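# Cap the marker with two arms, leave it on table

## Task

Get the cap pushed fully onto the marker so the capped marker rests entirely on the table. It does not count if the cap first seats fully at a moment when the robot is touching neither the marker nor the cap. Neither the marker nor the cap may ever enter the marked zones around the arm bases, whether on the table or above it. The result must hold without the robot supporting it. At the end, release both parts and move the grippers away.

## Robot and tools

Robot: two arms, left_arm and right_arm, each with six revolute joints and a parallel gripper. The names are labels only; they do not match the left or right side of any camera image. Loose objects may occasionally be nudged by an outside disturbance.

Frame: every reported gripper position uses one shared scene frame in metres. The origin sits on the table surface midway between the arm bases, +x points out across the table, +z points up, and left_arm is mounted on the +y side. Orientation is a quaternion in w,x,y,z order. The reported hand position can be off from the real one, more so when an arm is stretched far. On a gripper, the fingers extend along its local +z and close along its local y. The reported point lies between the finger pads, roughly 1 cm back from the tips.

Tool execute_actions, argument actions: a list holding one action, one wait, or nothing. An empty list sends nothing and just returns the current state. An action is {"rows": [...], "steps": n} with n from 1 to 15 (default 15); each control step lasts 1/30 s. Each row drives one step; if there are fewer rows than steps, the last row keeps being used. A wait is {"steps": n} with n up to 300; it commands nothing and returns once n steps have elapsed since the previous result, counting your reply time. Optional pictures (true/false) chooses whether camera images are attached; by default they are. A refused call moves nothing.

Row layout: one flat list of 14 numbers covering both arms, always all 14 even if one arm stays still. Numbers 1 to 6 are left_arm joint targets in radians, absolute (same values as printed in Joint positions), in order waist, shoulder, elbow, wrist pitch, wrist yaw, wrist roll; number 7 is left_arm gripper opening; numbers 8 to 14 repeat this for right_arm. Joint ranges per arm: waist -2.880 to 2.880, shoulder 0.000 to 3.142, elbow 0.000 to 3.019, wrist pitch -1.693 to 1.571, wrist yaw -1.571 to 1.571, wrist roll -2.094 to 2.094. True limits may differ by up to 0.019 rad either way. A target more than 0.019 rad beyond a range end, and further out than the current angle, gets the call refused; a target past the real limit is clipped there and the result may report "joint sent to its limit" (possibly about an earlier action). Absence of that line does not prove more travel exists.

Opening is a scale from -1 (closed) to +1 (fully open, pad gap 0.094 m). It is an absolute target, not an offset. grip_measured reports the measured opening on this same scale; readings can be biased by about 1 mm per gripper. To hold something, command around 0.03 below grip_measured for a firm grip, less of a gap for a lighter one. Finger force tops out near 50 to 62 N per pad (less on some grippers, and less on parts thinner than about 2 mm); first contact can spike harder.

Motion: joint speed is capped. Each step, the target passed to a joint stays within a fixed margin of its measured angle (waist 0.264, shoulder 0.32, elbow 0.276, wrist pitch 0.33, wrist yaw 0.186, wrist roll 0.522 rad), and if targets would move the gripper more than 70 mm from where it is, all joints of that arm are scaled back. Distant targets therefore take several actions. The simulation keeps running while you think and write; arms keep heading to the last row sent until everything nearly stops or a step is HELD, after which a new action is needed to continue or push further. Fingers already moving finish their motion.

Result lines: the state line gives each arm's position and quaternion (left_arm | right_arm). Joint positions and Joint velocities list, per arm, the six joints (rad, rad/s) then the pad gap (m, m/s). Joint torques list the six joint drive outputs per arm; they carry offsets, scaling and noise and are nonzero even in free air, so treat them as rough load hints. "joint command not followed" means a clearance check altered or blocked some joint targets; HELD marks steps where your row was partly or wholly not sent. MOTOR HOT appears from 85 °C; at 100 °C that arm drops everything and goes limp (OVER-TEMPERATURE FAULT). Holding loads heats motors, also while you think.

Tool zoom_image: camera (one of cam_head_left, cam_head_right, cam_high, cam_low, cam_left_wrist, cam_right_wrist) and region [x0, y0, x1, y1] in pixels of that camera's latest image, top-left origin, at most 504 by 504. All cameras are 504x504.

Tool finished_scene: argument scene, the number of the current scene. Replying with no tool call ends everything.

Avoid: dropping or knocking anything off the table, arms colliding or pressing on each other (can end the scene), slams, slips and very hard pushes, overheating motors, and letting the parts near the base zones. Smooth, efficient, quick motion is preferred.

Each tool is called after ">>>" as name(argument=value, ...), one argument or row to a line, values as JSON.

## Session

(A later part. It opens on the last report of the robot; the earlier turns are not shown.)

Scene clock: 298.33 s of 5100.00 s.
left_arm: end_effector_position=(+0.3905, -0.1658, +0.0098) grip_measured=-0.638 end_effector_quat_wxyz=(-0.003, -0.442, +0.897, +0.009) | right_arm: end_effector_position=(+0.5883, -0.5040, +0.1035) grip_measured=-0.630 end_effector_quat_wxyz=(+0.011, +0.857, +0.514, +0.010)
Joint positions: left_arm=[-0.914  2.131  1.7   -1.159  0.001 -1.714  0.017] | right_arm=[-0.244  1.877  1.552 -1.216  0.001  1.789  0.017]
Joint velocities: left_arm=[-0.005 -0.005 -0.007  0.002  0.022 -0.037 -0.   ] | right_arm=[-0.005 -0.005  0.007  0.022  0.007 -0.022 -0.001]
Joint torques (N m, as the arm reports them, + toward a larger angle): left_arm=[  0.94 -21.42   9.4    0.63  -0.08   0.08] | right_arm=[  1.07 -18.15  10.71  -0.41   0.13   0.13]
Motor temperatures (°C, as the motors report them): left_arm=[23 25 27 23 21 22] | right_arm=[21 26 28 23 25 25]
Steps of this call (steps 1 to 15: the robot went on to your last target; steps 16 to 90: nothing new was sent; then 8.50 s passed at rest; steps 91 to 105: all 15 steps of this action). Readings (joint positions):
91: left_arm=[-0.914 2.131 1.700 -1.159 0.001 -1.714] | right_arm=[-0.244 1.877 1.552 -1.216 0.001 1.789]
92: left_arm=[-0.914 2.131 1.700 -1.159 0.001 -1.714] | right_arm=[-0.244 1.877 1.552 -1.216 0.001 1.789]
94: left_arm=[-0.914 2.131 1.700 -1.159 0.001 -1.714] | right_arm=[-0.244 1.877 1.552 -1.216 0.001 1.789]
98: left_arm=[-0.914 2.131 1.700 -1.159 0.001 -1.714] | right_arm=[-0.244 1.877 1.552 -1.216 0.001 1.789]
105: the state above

>>> execute_actions(
  actions=[
    {"rows":[[-0.902,2.1,1.705,-1.15,0,-1.705,-0.675,-0.25,1.89,1.57,-1.23,0,1.8,-0.665],[-0.902,2.085,1.705,-1.16,0,-1.705,-0.675,-0.25,1.89,1.58,-1.23,0,1.8,-0.665],[-0.902,2.07,1.705,-1.17,0,-1.705,-0.675,-0.25,1.89,1.59,-1.23,0,1.8,-0.665],[-0.902,2.055,1.705,-1.17,0,-1.705,-0.675,-0.25,1.89,1.6,-1.23,0,1.8,-0.665],[-0.902,2.04,1.705,-1.17,0,-1.705,-0.675,-0.25,1.89,1.61,-1.23,0,1.8,-0.665],[-0.895,2.03,1.7,-1.17,0,-1.72,-0.675,-0.24,1.89,1.62,-1.23,0,1.8,-0.665],[-0.88,2.02,1.69,-1.17,0,-1.74,-0.675,-0.225,1.9,1.63,-1.22,0,1.82,-0.665],[-0.86,2.02,1.68,-1.17,0,-1.76,-0.675,-0.205,1.91,1.635,-1.21,0,1.84,-0.665],[-0.835,2.02,1.67,-1.17,0,-1.78,-0.675,-0.18,1.92,1.635,-1.2,0,1.86,-0.665],[-0.81,2.02,1.66,-1.17,0,-1.8,-0.675,-0.155,1.93,1.635,-1.19,0,1.88,-0.665],[-0.785,2.02,1.655,-1.17,0,-1.82,-0.675,-0.13,1.94,1.635,-1.18,0,1.9,-0.665],[-0.76,2.02,1.65,-1.17,0,-1.84,-0.675,-0.105,1.95,1.635,-1.17,0,1.92,-0.665],[-0.735,2.02,1.645,-1.17,0,-1.86,-0.675,-0.08,1.96,1.635,-1.16,0,1.94,-0.665],[-0.71,2.02,1.64,-1.17,0,-1.88,-0.675,-0.055,1.97,1.635,-1.15,0,1.96,-0.665],[-0.685,2.02,1.633,-1.17,0,-1.9,-0.675,-0.03,1.98,1.635,-1.145,0,1.973,-0.665]]},
  ],
  pictures=false,
)

>>> execute_actions(
  actions=[
    {"rows":[[-0.66,2.02,1.633,-1.17,0,-1.92,-0.675,0,1.99,1.635,-1.145,0,1.973,-0.665],[-0.635,2.02,1.633,-1.17,0,-1.94,-0.675,0.03,2.0,1.635,-1.145,0,1.973,-0.665],[-0.61,2.02,1.633,-1.17,0,-1.96,-0.675,0.06,2.01,1.635,-1.145,0,1.973,-0.665],[-0.585,2.02,1.633,-1.17,0,-1.98,-0.675,0.09,2.02,1.635,-1.145,0,1.973,-0.665],[-0.56,2.02,1.633,-1.17,0,-2.003,-0.675,0.12,2.03,1.635,-1.145,0,1.973,-0.665],[-0.535,2.02,1.633,-1.17,0,-2.003,-0.675,0.15,2.03,1.635,-1.145,0,1.973,-0.665],[-0.51,2.02,1.633,-1.17,0,-2.003,-0.675,0.18,2.03,1.635,-1.145,0,1.973,-0.665],[-0.49,2.02,1.633,-1.17,0,-2.003,-0.675,0.21,2.03,1.635,-1.145,0,1.973,-0.665],[-0.47,2.02,1.633,-1.17,0,-2.003,-0.675,0.24,2.03,1.635,-1.145,0,1.973,-0.665],[-0.455,2.02,1.633,-1.17,0,-2.003,-0.675,0.27,2.03,1.635,-1.145,0,1.973,-0.665],[-0.44,2.02,1.633,-1.17,0,-2.003,-0.675,0.3,2.03,1.635,-1.145,0,1.973,-0.665],[-0.43,2.02,1.633,-1.17,0,-2.003,-0.675,0.33,2.03,1.635,-1.145,0,1.973,-0.665],[-0.42,2.02,1.633,-1.17,0,-2.003,-0.675,0.355,2.03,1.635,-1.145,0,1.973,-0.665],[-0.412,2.02,1.633,-1.17,0,-2.003,-0.675,0.38,2.03,1.635,-1.145,0,1.973,-0.665],[-0.405,2.02,1.633,-1.17,0,-2.003,-0.675,0.4,2.03,1.635,-1.145,0,1.973,-0.665]]},
  ],
  pictures=false,
)

>>> execute_actions(
  actions=[
    {"rows":[[-0.405,2.02,1.633,-1.17,0,-2.003,-0.675,0.42,2.03,1.635,-1.145,0,1.973,-0.665],[-0.405,2.02,1.633,-1.17,0,-2.003,-0.675,0.438,2.03,1.635,-1.145,0,1.973,-0.665],[-0.405,2.02,1.633,-1.17,0,-2.003,-0.675,0.454,2.03,1.635,-1.145,0,1.973,-0.665],[-0.405,2.02,1.633,-1.17,0,-2.003,-0.675,0.468,2.03,1.635,-1.145,0,1.973,-0.665],[-0.405,2.02,1.633,-1.17,0,-2.003,-0.675,0.48,2.03,1.635,-1.145,0,1.973,-0.665],[-0.405,2.02,1.633,-1.17,0,-2.003,-0.675,0.49,2.03,1.635,-1.145,0,1.973,-0.665],[-0.405,2.02,1.633,-1.17,0,-2.003,-0.675,0.5,2.03,1.635,-1.145,0,1.973,-0.665],[-0.405,2.02,1.633,-1.17,0,-2.003,-0.675,0.508,2.03,1.635,-1.145,0,1.973,-0.665],[-0.405,2.02,1.633,-1.17,0,-2.003,-0.675,0.516,2.03,1.635,-1.145,0,1.973,-0.665],[-0.405,2.02,1.633,-1.17,0,-2.003,-0.675,0.524,2.03,1.635,-1.145,0,1.973,-0.665],[-0.405,2.02,1.633,-1.17,0,-2.003,-0.675,0.531,2.03,1.635,-1.145,0,1.973,-0.665],[-0.405,2.02,1.633,-1.17,0,-2.003,-0.675,0.538,2.03,1.635,-1.145,0,1.973,-0.665],[-0.405,2.02,1.633,-1.17,0,-2.003,-0.675,0.544,2.03,1.635,-1.145,0,1.973,-0.665],[-0.405,2.02,1.633,-1.17,0,-2.003,-0.675,0.55,2.03,1.635,-1.145,0,1.973,-0.665]]},
  ],
  pictures=false,
)

>>> execute_actions(
  actions=[
    {"steps":15},
  ],
)

Scene clock: 382.83 s of 5100.00 s.
left_arm: end_effector_position=(+0.4368, -0.1074, +0.0654) grip_measured=-0.638 end_effector_quat_wxyz=(+0.009, -0.537, +0.843, -0.027) | right_arm: end_effector_position=(+0.6294, -0.4385, +0.1033) grip_measured=-0.630 end_effector_quat_wxyz=(+0.028, +0.851, +0.524, +0.032)
Joint positions: left_arm=[-0.794  2.014  1.659 -1.159  0.001 -1.811  0.017] | right_arm=[-0.12   1.911  1.6   -1.175  0.002  1.891  0.017]
Joint velocities: left_arm=[ 0.786 -0.015 -0.115  0.002 -0.037 -0.418 -0.   ] | right_arm=[ 0.855  0.239  0.002  0.198 -0.022  0.344 -0.001]
Joint torques (N m, as the arm reports them, + toward a larger angle): left_arm=[  3.18 -18.89   7.96  -0.31  -0.11  -0.13] | right_arm=[  2.12 -17.37  13.16   0.75   0.14   0.21]
Motor temperatures (°C, as the motors report them): left_arm=[23 26 27 23 21 22] | right_arm=[21 27 28 23 25 25]
Steps of this call (steps 1 to 15: the robot went on to your last target; steps 16 to 90: nothing new was sent; then 81.00 s passed at rest; steps 91 to 105: all 15 steps of this action). Readings (joint positions):
91: left_arm=[-0.914 2.131 1.700 -1.159 0.001 -1.714] | right_arm=[-0.244 1.877 1.552 -1.216 0.001 1.789]
92: left_arm=[-0.914 2.129 1.700 -1.159 0.001 -1.714] | right_arm=[-0.244 1.877 1.552 -1.216 0.001 1.789]
94: left_arm=[-0.914 2.123 1.700 -1.159 0.001 -1.714] | right_arm=[-0.244 1.877 1.552 -1.216 0.001 1.789]
98: left_arm=[-0.910 2.078 1.689 -1.159 0.001 -1.722] | right_arm=[-0.241 1.878 1.569 -1.217 0.001 1.799]
105: the state above

Scene clock: 383.33 s of 5100.00 s.
left_arm: end_effector_position=(+0.5401, +0.1140, +0.0505) grip_measured=-0.638 end_effector_quat_wxyz=(-0.005, +0.754, -0.657, +0.010) | right_arm: end_effector_position=(+0.5985, -0.1499, +0.0351) grip_measured=-0.630 end_effector_quat_wxyz=(-0.003, +0.722, +0.692, -0.007)
Joint positions: left_arm=[-0.393  2.023  1.634 -1.159 -0.001 -1.984  0.017] | right_arm=[ 0.373  2.03   1.601 -1.157  0.001  1.959  0.017]
Joint velocities: left_arm=[ 0.21  -0.005 -0.022  0.007 -0.007 -0.037 -0.   ] | right_arm=[ 0.767 -0.015  0.042  0.002 -0.022  0.022 -0.001]
Joint torques (N m, as the arm reports them, + toward a larger angle): left_arm=[ -2.22 -19.46   9.01  -0.54  -0.02  -0.13] | right_arm=[ -0.93 -22.03  12.51   0.39   0.1    0.12]
Motor temperatures (°C, as the motors report them): left_arm=[23 26 27 23 21 22] | right_arm=[21 27 28 23 25 25]
Steps of this call (steps 1 to 15: all 15 steps of this action). Readings (joint positions):
1: left_arm=[-0.765 2.014 1.655 -1.159 0.001 -1.827] | right_arm=[-0.090 1.920 1.600 -1.169 0.002 1.902]
2: left_arm=[-0.734 2.014 1.650 -1.159 0.001 -1.844] | right_arm=[-0.058 1.931 1.600 -1.166 0.002 1.912]
4: left_arm=[-0.668 2.016 1.640 -1.159 0.001 -1.883] | right_arm=[0.008 1.956 1.600 -1.161 0.002 1.928]
8: left_arm=[-0.532 2.023 1.634 -1.159 0.001 -1.948] | right_arm=[0.147 2.008 1.600 -1.157 0.002 1.947]
15: the state above

Scene clock: 383.83 s of 5100.00 s.
left_arm: end_effector_position=(+0.5403, +0.1147, +0.0505) grip_measured=-0.638 end_effector_quat_wxyz=(-0.005, +0.757, -0.653, +0.010) | right_arm: end_effector_position=(+0.5580, -0.0605, +0.0351) grip_measured=-0.630 end_effector_quat_wxyz=(-0.002, +0.664, +0.748, -0.007)
Joint positions: left_arm=[-0.392  2.023  1.634 -1.159 -0.001 -1.993  0.017] | right_arm=[ 0.538  2.03   1.601 -1.157  0.     1.962  0.017]
Joint velocities: left_arm=[-0.015 -0.005  0.002  0.002 -0.051  0.007 -0.   ] | right_arm=[ 0.093 -0.005 -0.002  0.007 -0.022 -0.037  0.   ]
Joint torques (N m, as the arm reports them, + toward a larger angle): left_arm=[ -1.48 -19.32   9.07  -0.52  -0.02  -0.14] | right_arm=[  1.65 -22.3   12.98   0.49   0.13   0.17]
Motor temperatures (°C, as the motors report them): left_arm=[23 25 27 23 21 22] | right_arm=[21 27 28 23 25 25]
Steps of this call (steps 1 to 15: all 15 steps of this action). Readings (joint positions):
1: left_arm=[-0.388 2.023 1.634 -1.159 -0.001 -1.986] | right_arm=[0.398 2.030 1.601 -1.157 0.001 1.959]
2: left_arm=[-0.387 2.023 1.634 -1.159 -0.001 -1.988] | right_arm=[0.422 2.030 1.601 -1.157 0.001 1.960]
4: left_arm=[-0.388 2.023 1.634 -1.159 -0.001 -1.990] | right_arm=[0.461 2.030 1.601 -1.157 0.000 1.961]
8: left_arm=[-0.392 2.023 1.634 -1.159 -0.001 -1.992] | right_arm=[0.508 2.030 1.601 -1.157 0.000 1.962]
15: the state above

Scene clock: 384.33 s of 5100.00 s.
left_arm: end_effector_position=(+0.5403, +0.1147, +0.0505) grip_measured=-0.638 end_effector_quat_wxyz=(-0.005, +0.757, -0.653, +0.010) | right_arm: end_effector_position=(+0.5550, -0.0552, +0.0351) grip_measured=-0.630 end_effector_quat_wxyz=(-0.002, +0.660, +0.751, -0.007)
Joint positions: left_arm=[-0.392  2.023  1.634 -1.159 -0.001 -1.994  0.017] | right_arm=[ 0.548  2.03   1.601 -1.157  0.     1.962  0.017]
Joint velocities: left_arm=[ 0.005  0.005 -0.002 -0.002 -0.022 -0.051 -0.   ] | right_arm=[-0.015 -0.015 -0.012 -0.012  0.037 -0.007 -0.   ]
Joint torques (N m, as the arm reports them, + toward a larger angle): left_arm=[ -1.24 -19.7    9.05  -0.52  -0.02  -0.13] | right_arm=[  1.62 -21.66  12.6    0.38   0.1    0.16]
Motor temperatures (°C, as the motors report them): left_arm=[23 25 27 23 21 22] | right_arm=[21 27 28 23 25 25]
Steps of this call (steps 1 to 15: the robot went on to your last target). Readings (joint positions):
1: left_arm=[-0.392 2.023 1.634 -1.159 -0.001 -1.994] | right_arm=[0.541 2.030 1.601 -1.157 0.000 1.962]
2: left_arm=[-0.392 2.023 1.634 -1.159 -0.001 -1.994] | right_arm=[0.543 2.030 1.601 -1.157 0.000 1.962]
4: left_arm=[-0.392 2.023 1.634 -1.159 -0.001 -1.994] | right_arm=[0.547 2.030 1.601 -1.157 0.000 1.962]
8: left_arm=[-0.392 2.023 1.634 -1.159 -0.001 -1.994] | right_arm=[0.548 2.030 1.601 -1.157 0.000 1.962]
15: the state above

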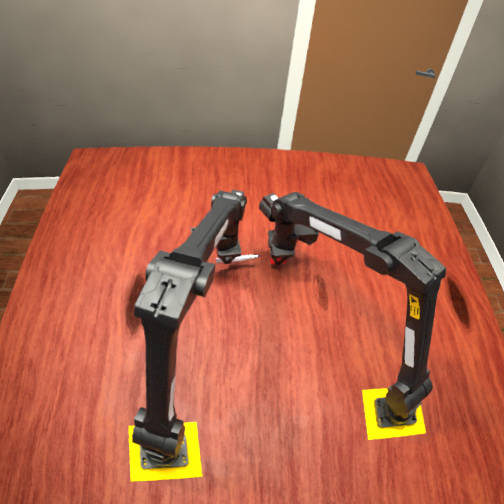

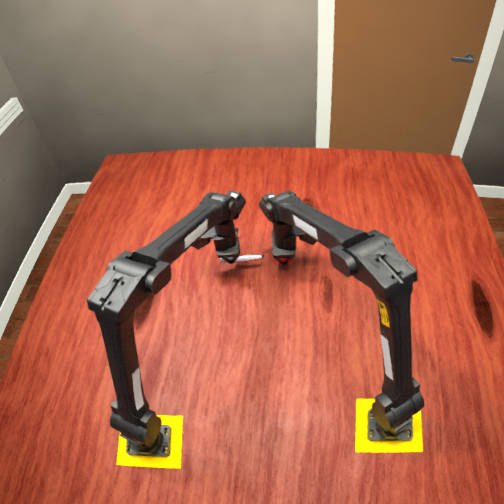

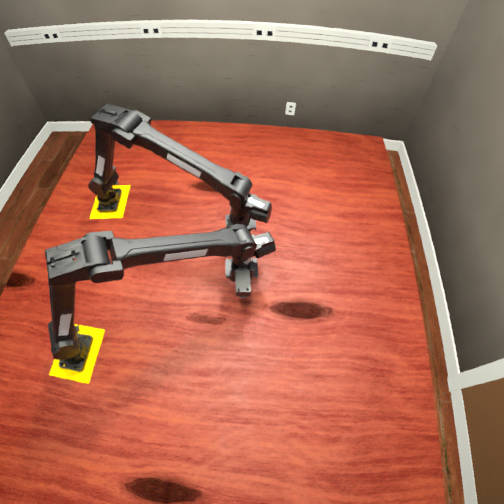

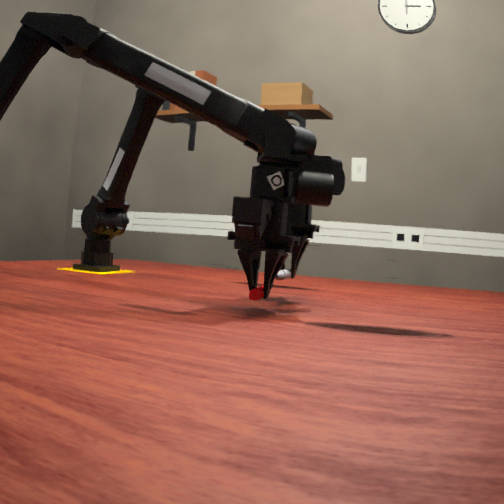

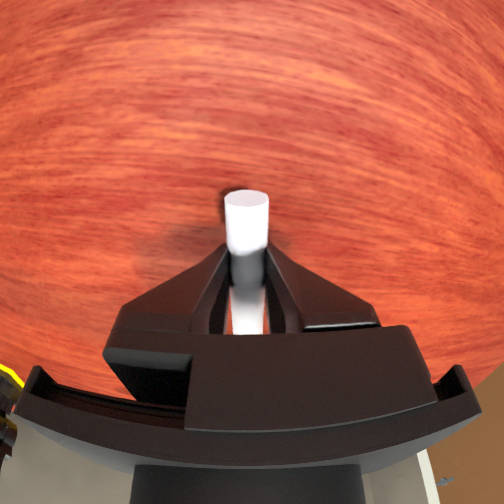

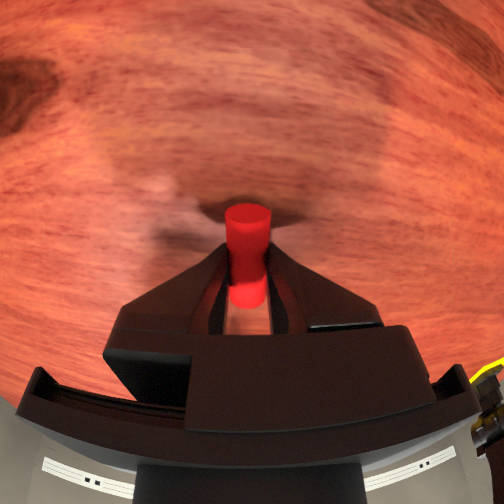

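>>> execute_actions(
  actions=[
    {"rows":[[-0.41,2.028,1.63,-1.15,0,-2.003,-0.675,0.55,2.035,1.605,-1.14,0,1.973,-0.665],[-0.414,2.033,1.627,-1.14,0,-2.003,-0.675,0.55,2.04,1.6,-1.133,0,1.973,-0.665],[-0.418,2.038,1.624,-1.135,0,-2.003,-0.675,0.55,2.045,1.597,-1.126,0,1.973,-0.665],[-0.42,2.043,1.621,-1.13,0,-2.003,-0.675,0.55,2.05,1.594,-1.12,0,1.973,-0.665],[-0.42,2.048,1.618,-1.125,0,-2.003,-0.675,0.55,2.053,1.591,-1.114,0,1.973,-0.665],[-0.42,2.053,1.615,-1.12,0,-2.003,-0.675,0.55,2.056,1.588,-1.108,0,1.973,-0.665],[-0.42,2.058,1.612,-1.115,0,-2.003,-0.675,0.55,2.059,1.585,-1.102,0,1.973,-0.665],[-0.42,2.062,1.609,-1.11,0,-2.003,-0.675,0.55,2.062,1.582,-1.096,0,1.973,-0.665],[-0.42,2.065,1.606,-1.104,0,-2.003,-0.675,0.55,2.065,1.58,-1.091,0,1.973,-0.665],[-0.42,2.068,1.604,-1.097,0,-2.003,-0.675,0.55,2.065,1.58,-1.091,0,1.973,-0.665]]},
  ],
  pictures=false,
)

>>> execute_actions(
  actions=[
    {"steps":15},
  ],
)

>>> zoom_image(
  camera="cam_head_right",
  region=[200,190,320,290],
)

Scene clock: 406.83 s of 5100.00 s.
left_arm: end_effector_position=(+0.5305, +0.1073, +0.0098) grip_measured=-0.638 end_effector_quat_wxyz=(+0.003, +0.752, -0.659, -0.008) | right_arm: end_effector_position=(+0.5587, -0.0531, +0.0249) grip_measured=-0.630 end_effector_quat_wxyz=(+0.002, +0.660, +0.751, +0.005)
Joint positions: left_arm=[-0.409  2.074  1.602 -1.114 -0.001 -1.994  0.017] | right_arm=[ 0.548  2.037  1.583 -1.107  0.     1.962  0.017]
Joint velocities: left_arm=[-0.015  0.063 -0.012  0.002 -0.007  0.007 -0.001] | right_arm=[-0.015  0.024 -0.002  0.017 -0.022  0.037  0.001]
Joint torques (N m, as the arm reports them, + toward a larger angle): left_arm=[ -1.27 -20.36   9.08   0.62  -0.04  -0.1 ] | right_arm=[  1.57 -19.3    9.08   0.73   0.08   0.16]
Motor temperatures (°C, as the motors report them): left_arm=[23 25 27 23 21 22] | right_arm=[21 27 29 23 25 25]
Steps of this call (steps 1 to 15: the robot went on to your last target; steps 16 to 90: nothing new was sent; then 19.00 s passed at rest; steps 91 to 105: all 15 steps of this action). Readings (joint positions):
91: left_arm=[-0.392 2.023 1.634 -1.159 -0.001 -1.994] | right_arm=[0.548 2.030 1.601 -1.157 0.000 1.962]
92: left_arm=[-0.393 2.023 1.633 -1.158 -0.001 -1.994] | right_arm=[0.548 2.030 1.601 -1.155 0.000 1.962]
94: left_arm=[-0.395 2.025 1.630 -1.153 -0.001 -1.994] | right_arm=[0.548 2.030 1.601 -1.146 0.000 1.962]
98: left_arm=[-0.403 2.037 1.619 -1.135 -0.001 -1.994] | right_arm=[0.548 2.030 1.593 -1.121 0.000 1.962]
105: the state above

Scene clock: 407.33 s of 5100.00 s.
left_arm: end_effector_position=(+0.5311, +0.1071, +0.0102) grip_measured=-0.638 end_effector_quat_wxyz=(+0.002, +0.752, -0.659, -0.006) | right_arm: end_effector_position=(+0.5587, -0.0531, +0.0243) grip_measured=-0.630 end_effector_quat_wxyz=(+0.002, +0.660, +0.751, +0.005)
Joint positions: left_arm=[-0.409  2.073  1.602 -1.112 -0.001 -1.994  0.017] | right_arm=[ 0.548  2.038  1.583 -1.106  0.     1.962  0.017]
Joint velocities: left_arm=[-0.015  0.005 -0.012 -0.022  0.022 -0.051 -0.   ] | right_arm=[ 0.005 -0.015 -0.007 -0.007  0.081  0.037 -0.001]
Joint torques (N m, as the arm reports them, + toward a larger angle): left_arm=[ -1.13 -19.85   8.99   0.56  -0.02  -0.14] | right_arm=[  1.54 -19.2    8.96   0.52   0.12   0.17]
Motor temperatures (°C, as the motors report them): left_arm=[23 25 27 23 21 22] | right_arm=[21 27 29 23 25 25]
Steps of this call (steps 1 to 15: the robot went on to your last target). Readings (joint positions):
1: left_arm=[-0.409 2.075 1.602 -1.113 -0.001 -1.994] | right_arm=[0.548 2.038 1.583 -1.107 0.000 1.962]
2: left_arm=[-0.409 2.073 1.602 -1.112 -0.001 -1.994] | right_arm=[0.548 2.038 1.583 -1.107 0.000 1.962]
4: left_arm=[-0.409 2.073 1.602 -1.112 -0.001 -1.994] | right_arm=[0.548 2.038 1.583 -1.107 0.000 1.962]
8: left_arm=[-0.409 2.073 1.602 -1.112 -0.001 -1.994] | right_arm=[0.548 2.038 1.583 -1.106 0.000 1.962]
15: the state above
All arms were judged still, so your last target was given up. Only a new action makes them travel on or press farther. Fingers that are still opening or closing keep moving.

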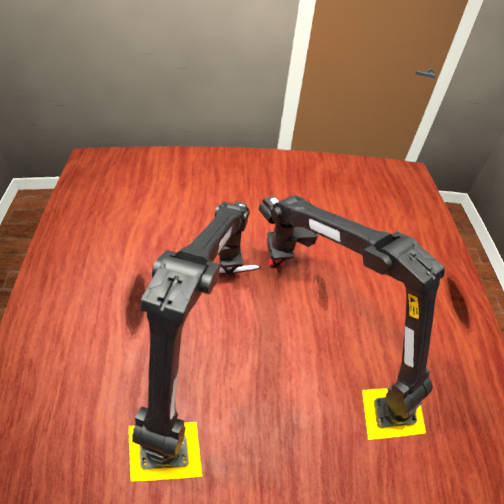

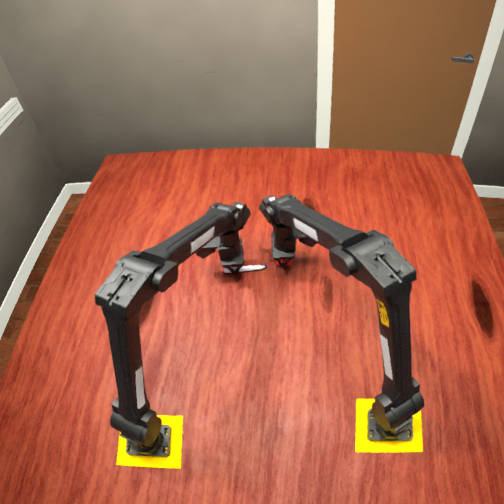

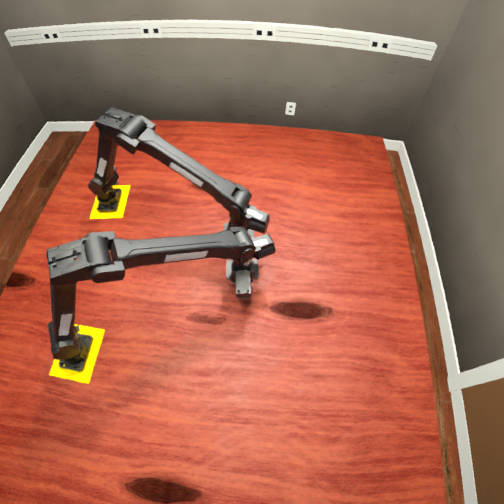

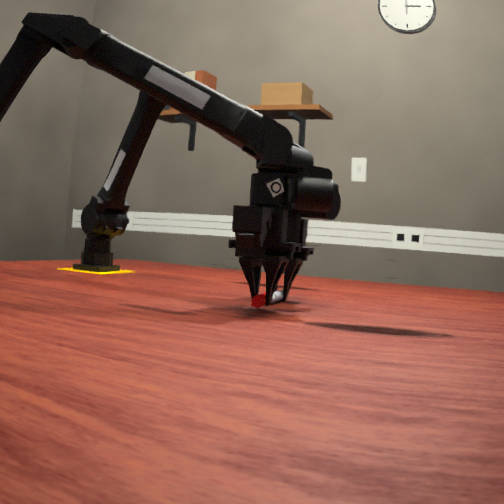

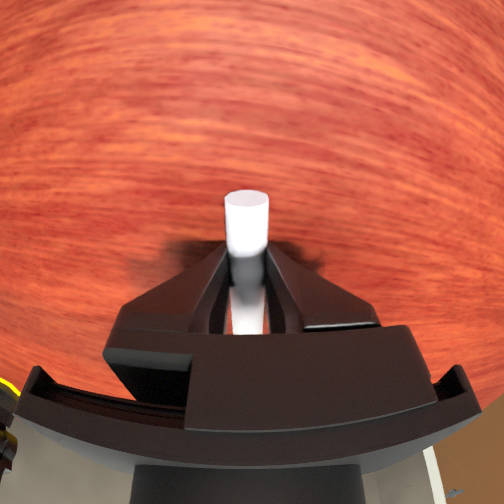

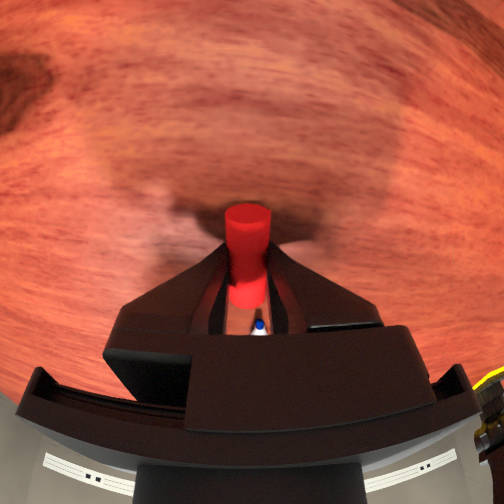

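Region (200, 190, 320, 290) of cam_head_right's 504x504 image, scaled by 4.200, with more detail than that image has.

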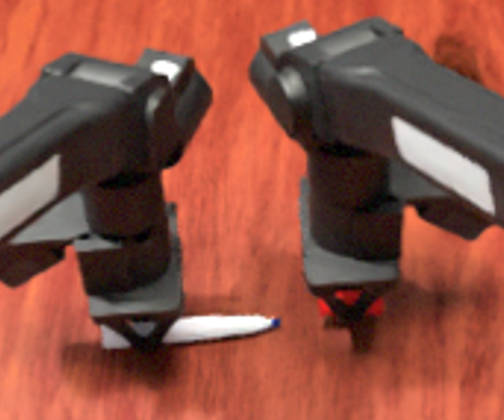

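>>> execute_actions(
  actions=[
    {"rows":[[-0.42,2.068,1.604,-1.097,0,-2.003,-0.6,0.55,2.068,1.58,-1.091,0,1.973,-0.665],[-0.42,2.068,1.604,-1.097,0,-2.003,-0.5,0.55,2.072,1.58,-1.091,0,1.973,-0.665],[-0.42,2.06,1.604,-1.097,0,-2.003,-0.3,0.55,2.074,1.58,-1.091,0,1.973,-0.665],[-0.42,2.05,1.604,-1.097,0,-2.003,-0.1,0.55,2.074,1.58,-1.091,0,1.973,-0.665],[-0.41,2.035,1.604,-1.097,0,-2.003,0.1,0.55,2.074,1.58,-1.091,0,1.973,-0.665],[-0.4,2.02,1.604,-1.097,0,-2.003,0.1,0.55,2.074,1.58,-1.091,0,1.973,-0.665],[-0.39,2.005,1.604,-1.097,0,-2.003,0.1,0.55,2.074,1.58,-1.091,0,1.973,-0.665],[-0.38,1.99,1.6,-1.09,0.02,-1.99,0.1,0.55,2.074,1.58,-1.091,0,1.973,-0.665],[-0.37,1.975,1.59,-1.075,0.05,-1.98,0.1,0.55,2.074,1.58,-1.091,0,1.973,-0.665],[-0.36,1.965,1.58,-1.06,0.08,-1.97,0.1,0.55,2.074,1.58,-1.091,0,1.973,-0.665],[-0.35,1.955,1.568,-1.045,0.11,-1.96,0.1,0.55,2.074,1.58,-1.091,0,1.973,-0.665],[-0.34,1.95,1.556,-1.03,0.14,-1.95,0.1,0.55,2.074,1.58,-1.091,0,1.973,-0.665],[-0.33,1.95,1.544,-1.015,0.17,-1.94,0.1,0.55,2.074,1.58,-1.091,0,1.973,-0.665],[-0.32,1.95,1.532,-1.0,0.2,-1.93,0.1,0.55,2.074,1.58,-1.091,0,1.973,-0.665],[-0.31,1.95,1.52,-0.985,0.23,-1.92,0.1,0.55,2.074,1.58,-1.091,0,1.973,-0.665]]},
  ],
  pictures=false,
)

>>> execute_actions(
  actions=[
    {"rows":[[-0.3,1.95,1.508,-0.97,0.26,-1.91,0.1,0.55,2.074,1.58,-1.091,0,1.973,-0.665],[-0.293,1.95,1.496,-0.953,0.29,-1.9,0.1,0.55,2.074,1.58,-1.091,0,1.973,-0.665],[-0.287,1.95,1.484,-0.936,0.32,-1.89,0.1,0.55,2.074,1.58,-1.091,0,1.973,-0.665],[-0.283,1.95,1.472,-0.92,0.35,-1.888,0.1,0.55,2.074,1.58,-1.091,0,1.973,-0.665],[-0.283,1.95,1.462,-0.903,0.37,-1.888,0.1,0.55,2.074,1.58,-1.091,0,1.973,-0.665],[-0.283,1.95,1.453,-0.887,0.385,-1.888,0.1,0.55,2.074,1.58,-1.091,0,1.973,-0.665],[-0.283,1.95,1.445,-0.872,0.385,-1.888,0.1,0.55,2.074,1.58,-1.091,0,1.973,-0.665]]},
  ],
)

Scene clock: 445.03 s of 5100.00 s.
left_arm: end_effector_position=(+0.5384, +0.1005, +0.0613) grip_measured=+0.097 end_effector_quat_wxyz=(+0.063, +0.748, -0.653, +0.103) | right_arm: end_effector_position=(+0.5580, -0.0534, +0.0201) grip_measured=-0.630 end_effector_quat_wxyz=(+0.001, +0.660, +0.751, +0.001)
Joint positions: left_arm=[-0.358  1.959  1.545 -1.03   0.206 -1.961  0.052] | right_arm=[ 0.548  2.046  1.583 -1.106  0.     1.962  0.017]
Joint velocities: left_arm=[ 0.357 -0.357 -0.222  0.437  0.623  0.256  0.   ] | right_arm=[-0.024  0.015 -0.007 -0.007  0.007  0.007 -0.   ]
Joint torques (N m, as the arm reports them, + toward a larger angle): left_arm=[  2.09 -17.18   8.12   0.73   0.     0.1 ] | right_arm=[  1.1  -19.77   8.91   0.53   0.15   0.17]
Motor temperatures (°C, as the motors report them): left_arm=[23 26 27 23 21 22] | right_arm=[21 27 28 23 25 25]
Steps of this call (steps 1 to 90: nothing new was sent; then 34.20 s passed at rest; steps 91 to 105: all 15 steps of this action). Readings (joint positions):
91: left_arm=[-0.409 2.073 1.602 -1.112 -0.001 -1.994] | right_arm=[0.548 2.038 1.583 -1.106 0.000 1.962]
92: left_arm=[-0.409 2.073 1.602 -1.112 -0.001 -1.994] | right_arm=[0.548 2.038 1.583 -1.106 0.000 1.962]
94: left_arm=[-0.409 2.073 1.602 -1.112 -0.001 -1.994] | right_arm=[0.548 2.039 1.583 -1.106 0.000 1.962]
98: left_arm=[-0.408 2.060 1.598 -1.111 0.009 -1.994] | right_arm=[0.548 2.043 1.583 -1.106 0.000 1.962]
105: the state above

Scene clock: 445.53 s of 5100.00 s.
left_arm: end_effector_position=(+0.5353, +0.1216, +0.0367) grip_measured=+0.097 end_effector_quat_wxyz=(+0.121, +0.738, -0.643, +0.166) | right_arm: end_effector_position=(+0.5580, -0.0534, +0.0201) grip_measured=-0.630 end_effector_quat_wxyz=(+0.001, +0.660, +0.751, +0.001)
Joint positions: left_arm=[-0.276  1.957  1.441 -0.892  0.382 -1.9    0.052] | right_arm=[ 0.548  2.046  1.583 -1.106  0.     1.962  0.017]
Joint velocities: left_arm=[ 0.015 -0.005  0.007  0.002 -0.007  0.051 -0.   ] | right_arm=[-0.005  0.005  0.022 -0.007  0.022 -0.037  0.001]
Joint torques (N m, as the arm reports them, + toward a larger angle): left_arm=[ -0.73 -18.54   9.31   0.99   0.33   0.1 ] | right_arm=[  0.81 -19.57   9.04   0.69   0.12   0.16]
Motor temperatures (°C, as the motors report them): left_arm=[23 26 27 23 21 22] | right_arm=[21 27 28 23 25 25]
Steps of this call (steps 1 to 15: all 15 steps of this action). Readings (joint positions):
1: left_arm=[-0.345 1.949 1.537 -1.014 0.235 -1.953] | right_arm=[0.548 2.046 1.583 -1.106 0.000 1.962]
2: left_arm=[-0.332 1.942 1.527 -0.999 0.265 -1.944] | right_arm=[0.548 2.046 1.583 -1.106 0.000 1.962]
4: left_arm=[-0.305 1.937 1.505 -0.966 0.324 -1.928] | right_arm=[0.548 2.046 1.583 -1.106 0.000 1.962]
8: left_arm=[-0.277 1.942 1.455 -0.908 0.378 -1.909] | right_arm=[0.548 2.046 1.583 -1.106 0.000 1.962]
15: the state above

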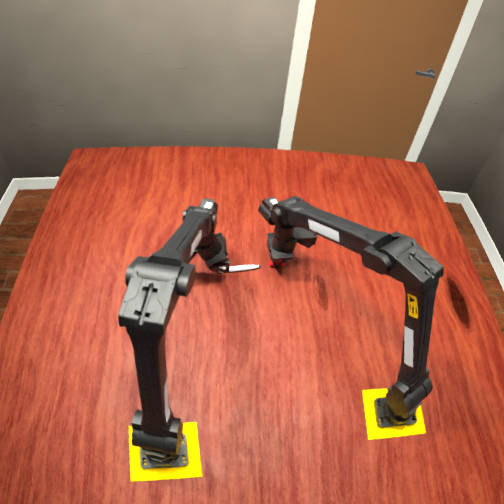

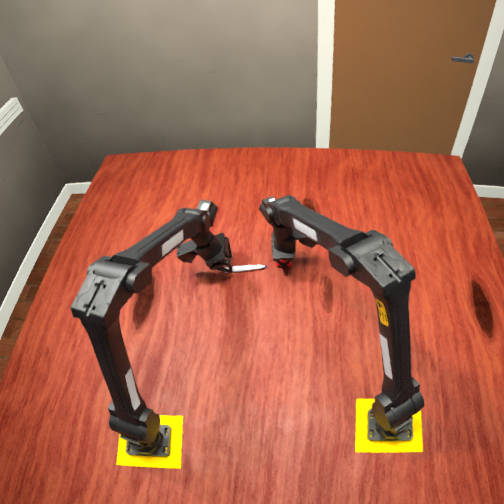

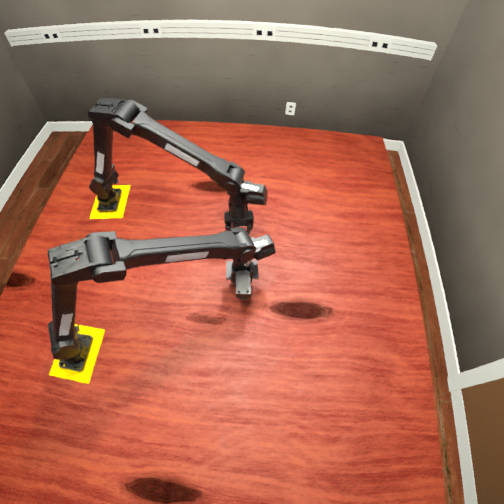

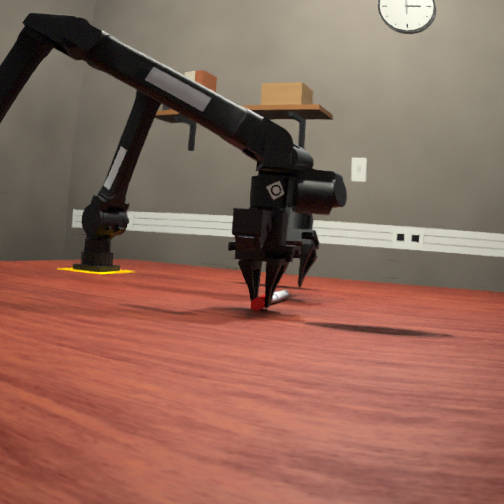

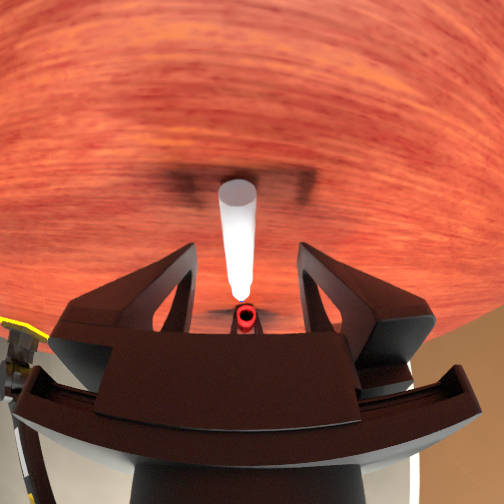

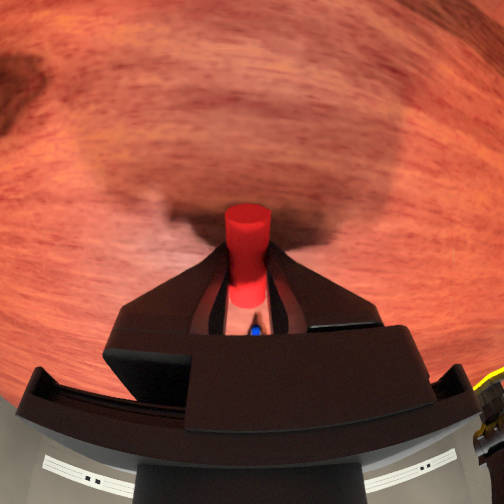

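>>> execute_actions(
  actions=[
    {"rows":[[-0.29,1.96,1.445,-0.87,0.385,-1.888,0.1,0.554,2.074,1.58,-1.091,0,1.98,-0.665],[-0.295,1.965,1.445,-0.868,0.385,-1.888,0.05,0.558,2.074,1.58,-1.091,0,1.985,-0.665],[-0.3,1.97,1.445,-0.868,0.385,-1.888,0,0.562,2.074,1.58,-1.091,0,1.99,-0.665],[-0.3,1.975,1.445,-0.868,0.385,-1.888,-0.05,0.566,2.074,1.58,-1.091,0,1.998,-0.665],[-0.3,1.98,1.445,-0.868,0.385,-1.888,-0.1,0.57,2.074,1.58,-1.091,0,1.998,-0.665],[-0.3,1.984,1.445,-0.868,0.385,-1.888,-0.15,0.574,2.074,1.58,-1.091,0,1.998,-0.665],[-0.3,1.988,1.445,-0.868,0.385,-1.888,-0.2,0.577,2.074,1.58,-1.091,0,1.998,-0.665],[-0.3,1.992,1.445,-0.868,0.385,-1.888,-0.25,0.577,2.074,1.58,-1.091,0,1.998,-0.665],[-0.3,1.996,1.445,-0.868,0.385,-1.888,-0.3,0.577,2.074,1.58,-1.091,0,1.998,-0.665]]},
  ],
  pictures=false,
)

>>> execute_actions(
  actions=[
    {"steps":8},
  ],
  pictures=false,
)

Scene clock: 461.00 s of 5100.00 s.
left_arm: end_effector_position=(+0.5305, +0.1156, +0.0128) grip_measured=-0.297 end_effector_quat_wxyz=(+0.131, +0.737, -0.646, +0.150) | right_arm: end_effector_position=(+0.5496, -0.0391, +0.0201) grip_measured=-0.630 end_effector_quat_wxyz=(+0.001, +0.658, +0.753, +0.001)
Joint positions: left_arm=[-0.287  1.999  1.441 -0.886  0.383 -1.897  0.033] | right_arm=[ 0.576  2.046  1.583 -1.106  0.     1.986  0.017]
Joint velocities: left_arm=[-0.005  0.034 -0.002  0.007 -0.066  0.022 -0.   ] | right_arm=[ 0.005 -0.005 -0.017  0.002 -0.022 -0.007 -0.   ]
Joint torques (N m, as the arm reports them, + toward a larger angle): left_arm=[ -1.34 -18.72   9.04   0.92   0.33   0.09] | right_arm=[  1.1  -19.2    9.07   0.55   0.11   0.1 ]
Motor temperatures (°C, as the motors report them): left_arm=[23 25 27 23 21 22] | right_arm=[21 27 28 23 25 25]
Steps of this call (steps 1 to 15: the robot went on to your last target; steps 16 to 90: nothing new was sent; then 11.97 s passed at rest; steps 91 to 105: all 15 steps of this action). Readings (joint positions):
91: left_arm=[-0.276 1.957 1.441 -0.890 0.382 -1.897] | right_arm=[0.548 2.046 1.583 -1.106 0.000 1.963]
92: left_arm=[-0.277 1.957 1.441 -0.890 0.382 -1.897] | right_arm=[0.548 2.046 1.583 -1.106 0.000 1.965]
94: left_arm=[-0.278 1.959 1.441 -0.887 0.382 -1.897] | right_arm=[0.549 2.046 1.583 -1.106 0.000 1.972]
98: left_arm=[-0.284 1.971 1.441 -0.886 0.382 -1.897] | right_arm=[0.559 2.046 1.583 -1.106 0.000 1.981]
105: the state above

Scene clock: 461.27 s of 5100.00 s.
left_arm: end_effector_position=(+0.5304, +0.1156, +0.0124) grip_measured=-0.297 end_effector_quat_wxyz=(+0.132, +0.737, -0.646, +0.150) | right_arm: end_effector_position=(+0.5496, -0.0391, +0.0201) grip_measured=-0.630 end_effector_quat_wxyz=(+0.001, +0.659, +0.752, +0.001)
Joint positions: left_arm=[-0.287  2.     1.441 -0.886  0.383 -1.897  0.033] | right_arm=[ 0.576  2.046  1.583 -1.106  0.     1.987  0.017]
Joint velocities: left_arm=[-0.024 -0.015 -0.002 -0.022 -0.095  0.051 -0.001] | right_arm=[-0.024 -0.005 -0.002 -0.012 -0.051 -0.007 -0.001]
Joint torques (N m, as the arm reports them, + toward a larger angle): left_arm=[ -1.32 -18.58   9.02   0.92   0.33   0.09] | right_arm=[  1.49 -19.32   8.94   0.51   0.12   0.12]
Motor temperatures (°C, as the motors report them): left_arm=[23 25 27 23 21 22] | right_arm=[21 27 28 23 25 25]
Steps of this call (steps 1 to 8: the robot went on to your last target). Readings (joint positions):
1: left_arm=[-0.287 2.000 1.441 -0.886 0.383 -1.897] | right_arm=[0.576 2.046 1.583 -1.106 0.000 1.986]
2: left_arm=[-0.287 2.000 1.441 -0.886 0.383 -1.897] | right_arm=[0.576 2.046 1.583 -1.106 0.000 1.986]
4: left_arm=[-0.287 2.000 1.441 -0.886 0.383 -1.897] | right_arm=[0.576 2.046 1.583 -1.106 0.000 1.986]
8: the state above

>>> execute_actions(
  actions=[
    {"rows":[[-0.3,1.996,1.445,-0.868,0.385,-1.888,-0.4,0.577,2.074,1.58,-1.091,0,1.998,-0.665],[-0.3,1.996,1.445,-0.868,0.385,-1.888,-0.5,0.577,2.074,1.58,-1.091,0,1.998,-0.665],[-0.3,1.996,1.445,-0.868,0.385,-1.888,-0.56,0.577,2.074,1.58,-1.091,0,1.998,-0.665],[-0.3,1.996,1.445,-0.868,0.385,-1.888,-0.6,0.577,2.074,1.58,-1.091,0,1.998,-0.665],[-0.3,1.996,1.445,-0.868,0.385,-1.888,-0.64,0.577,2.074,1.58,-1.091,0,1.998,-0.665],[-0.3,1.996,1.445,-0.868,0.385,-1.888,-0.68,0.577,2.074,1.58,-1.091,0,1.998,-0.67]],"steps":12},
  ],
)

Scene clock: 473.37 s of 5100.00 s.
left_arm: end_effector_position=(+0.5304, +0.1156, +0.0124) grip_measured=-0.640 end_effector_quat_wxyz=(+0.132, +0.737, -0.646, +0.150) | right_arm: end_effector_position=(+0.5496, -0.0391, +0.0201) grip_measured=-0.630 end_effector_quat_wxyz=(+0.001, +0.659, +0.752, +0.001)
Joint positions: left_arm=[-0.287  2.     1.441 -0.886  0.383 -1.897  0.017] | right_arm=[ 0.576  2.046  1.583 -1.106  0.     1.987  0.017]
Joint velocities: left_arm=[ 0.015 -0.005 -0.007 -0.002 -0.007  0.022  0.   ] | right_arm=[ 0.005 -0.015 -0.022  0.007 -0.007 -0.037 -0.001]
Joint torques (N m, as the arm reports them, + toward a larger angle): left_arm=[ -1.35 -18.58   9.01   0.92   0.31   0.08] | right_arm=[  0.39 -19.4    8.94   0.35   0.12   0.14]
Motor temperatures (°C, as the motors report them): left_arm=[23 25 27 23 21 22] | right_arm=[21 27 27 23 25 25]
Steps of this call (steps 1 to 15: the robot went on to your last target; steps 16 to 90: nothing new was sent; then 8.70 s passed at rest; steps 91 to 102: all 12 steps of this action). Readings (joint positions):
91: left_arm=[-0.287 2.000 1.441 -0.886 0.383 -1.897] | right_arm=[0.576 2.046 1.583 -1.106 0.000 1.987]
92: left_arm=[-0.287 2.000 1.441 -0.886 0.383 -1.897] | right_arm=[0.576 2.046 1.583 -1.106 0.000 1.987]
94: left_arm=[-0.287 2.000 1.441 -0.886 0.383 -1.897] | right_arm=[0.576 2.046 1.583 -1.106 0.000 1.987]
98: left_arm=[-0.287 2.000 1.441 -0.886 0.383 -1.897] | right_arm=[0.576 2.046 1.583 -1.106 0.000 1.987]
102: the state above

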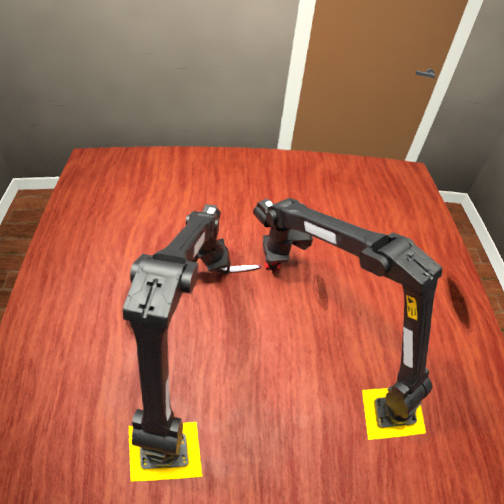

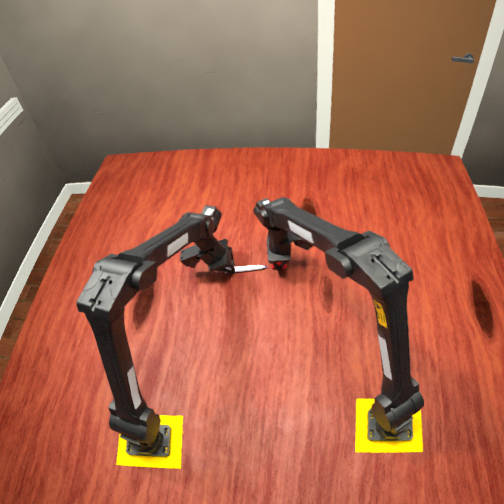

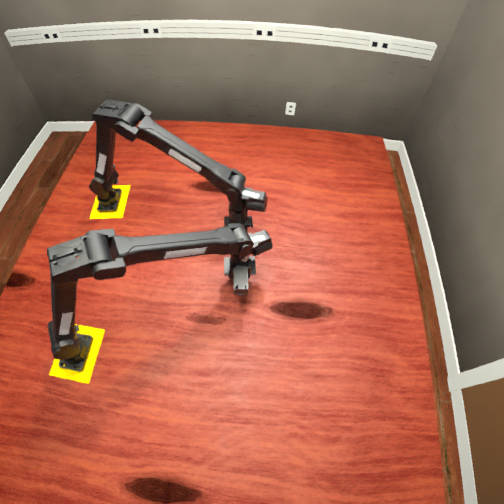

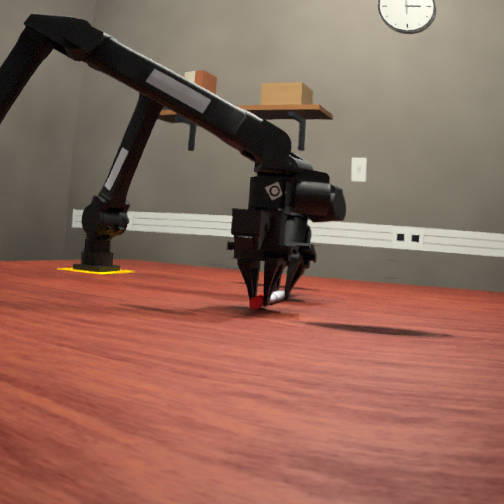

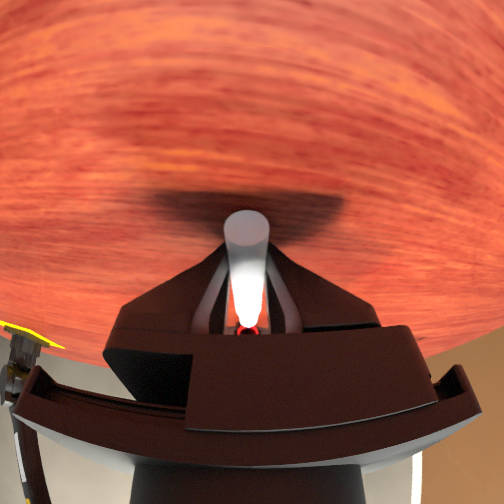

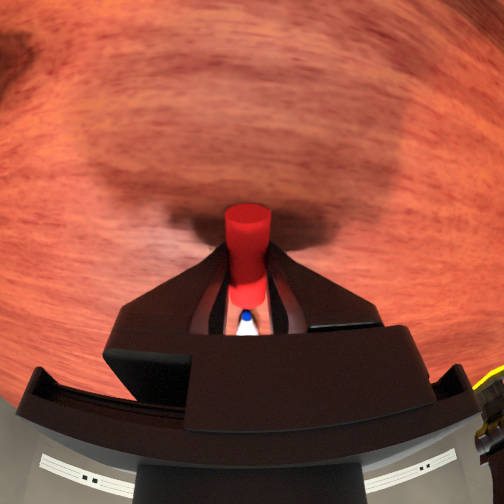

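>>> execute_actions(
  actions=[
    {"rows":[[-0.302,1.99,1.445,-0.868,0.385,-1.908,-0.68,0.581,2.076,1.58,-1.088,0,2.002,-0.67],[-0.305,1.99,1.445,-0.868,0.385,-1.911,-0.68,0.584,2.078,1.58,-1.088,0,2.005,-0.67],[-0.308,1.99,1.445,-0.868,0.385,-1.914,-0.68,0.587,2.078,1.58,-1.088,0,2.008,-0.67],[-0.311,1.99,1.445,-0.868,0.385,-1.918,-0.68,0.59,2.078,1.58,-1.088,0,2.011,-0.67],[-0.314,1.99,1.445,-0.868,0.385,-1.921,-0.68,0.593,2.078,1.58,-1.088,0,2.014,-0.67],[-0.317,1.99,1.445,-0.868,0.385,-1.925,-0.68,0.596,2.078,1.58,-1.088,0,2.017,-0.67],[-0.32,1.99,1.445,-0.868,0.385,-1.928,-0.68,0.599,2.078,1.58,-1.088,0,2.02,-0.67]]},
  ],
)

>>> zoom_image(
  camera="cam_head_right",
  region=[200,230,300,290],
)

Scene clock: 487.90 s of 5100.00 s.
left_arm: end_effector_position=(+0.5266, +0.1028, +0.0124) grip_measured=-0.640 end_effector_quat_wxyz=(+0.135, +0.736, -0.647, +0.147) | right_arm: end_effector_position=(+0.5437, -0.0291, +0.0186) grip_measured=-0.630 end_effector_quat_wxyz=(+0.001, +0.659, +0.752, +0.001)
Joint positions: left_arm=[-0.31   2.     1.441 -0.886  0.383 -1.917  0.017] | right_arm=[ 0.595  2.048  1.583 -1.103  0.     2.007  0.017]
Joint velocities: left_arm=[ 0.005 -0.024  0.002  0.012 -0.022 -0.051  0.001] | right_arm=[ 0.005  0.005 -0.017 -0.007 -0.081 -0.022 -0.   ]
Joint torques (N m, as the arm reports them, + toward a larger angle): left_arm=[ -1.23 -19.08   9.     0.91   0.31  -0.13] | right_arm=[  0.86 -19.7    8.77   0.34   0.14   0.17]
Motor temperatures (°C, as the motors report them): left_arm=[23 25 27 23 21 22] | right_arm=[21 27 27 23 25 25]
Steps of this call (steps 1 to 15: the robot went on to your last target; steps 16 to 90: nothing new was sent; then 11.03 s passed at rest; steps 91 to 105: all 15 steps of this action). Readings (joint positions):
91: left_arm=[-0.287 2.000 1.441 -0.886 0.383 -1.897] | right_arm=[0.576 2.046 1.583 -1.106 0.000 1.988]
92: left_arm=[-0.287 2.000 1.441 -0.886 0.383 -1.898] | right_arm=[0.576 2.046 1.583 -1.105 0.000 1.989]
94: left_arm=[-0.288 2.000 1.441 -0.886 0.383 -1.901] | right_arm=[0.576 2.046 1.583 -1.104 0.000 1.992]
98: left_arm=[-0.296 2.000 1.441 -0.886 0.383 -1.910] | right_arm=[0.583 2.047 1.583 -1.103 0.000 2.001]
105: the state above

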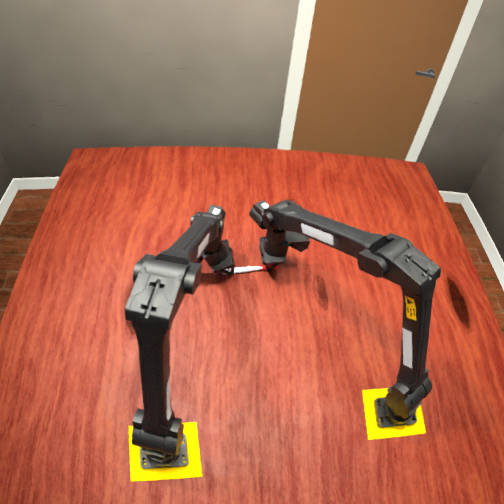

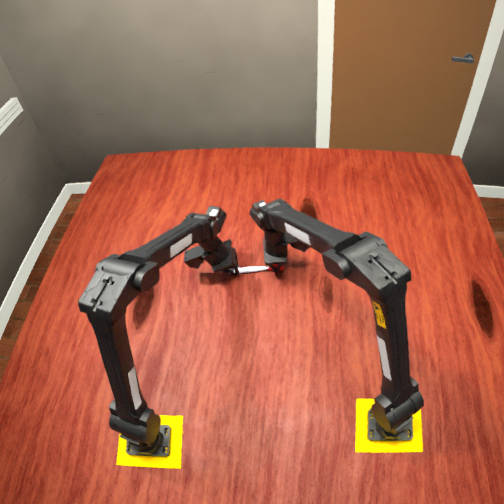

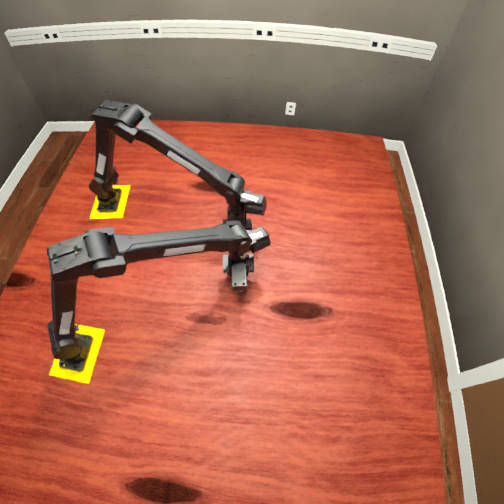

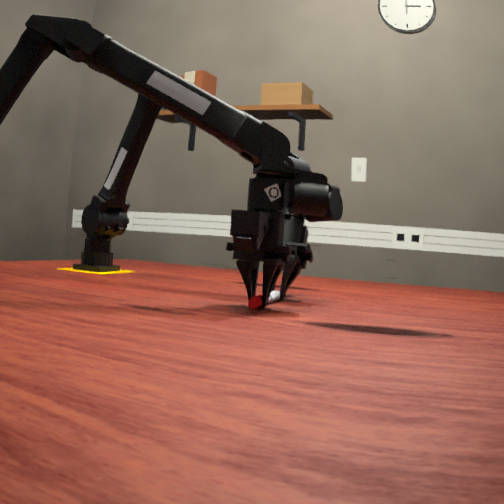

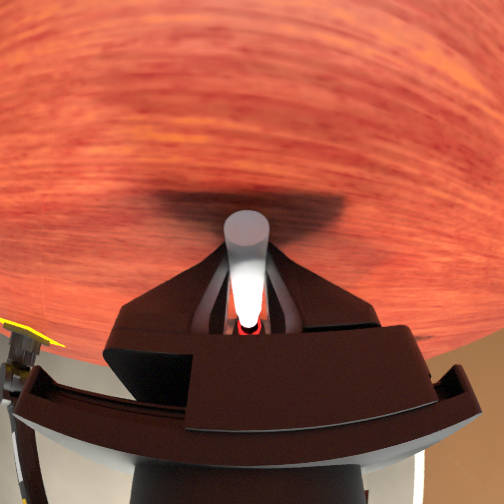

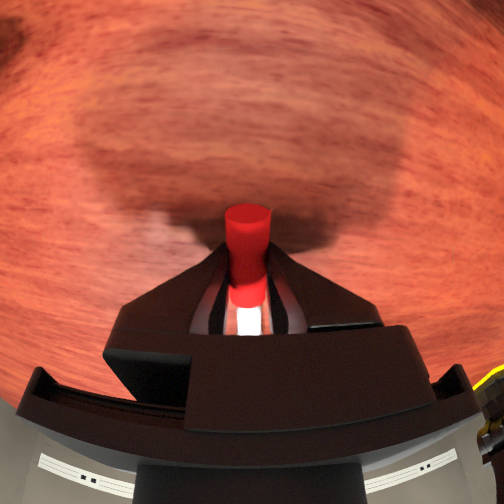

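Region (200, 230, 300, 290) of cam_head_right's 504x504 image, scaled by 5.040, with more detail than that image has; it fills the top 302 rows of this view, and the rest is white.

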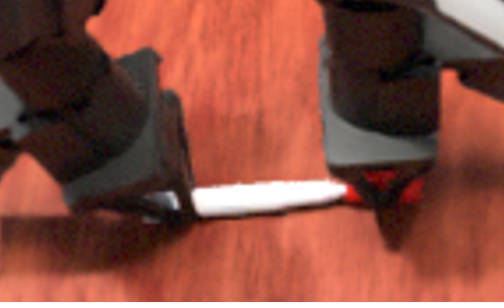

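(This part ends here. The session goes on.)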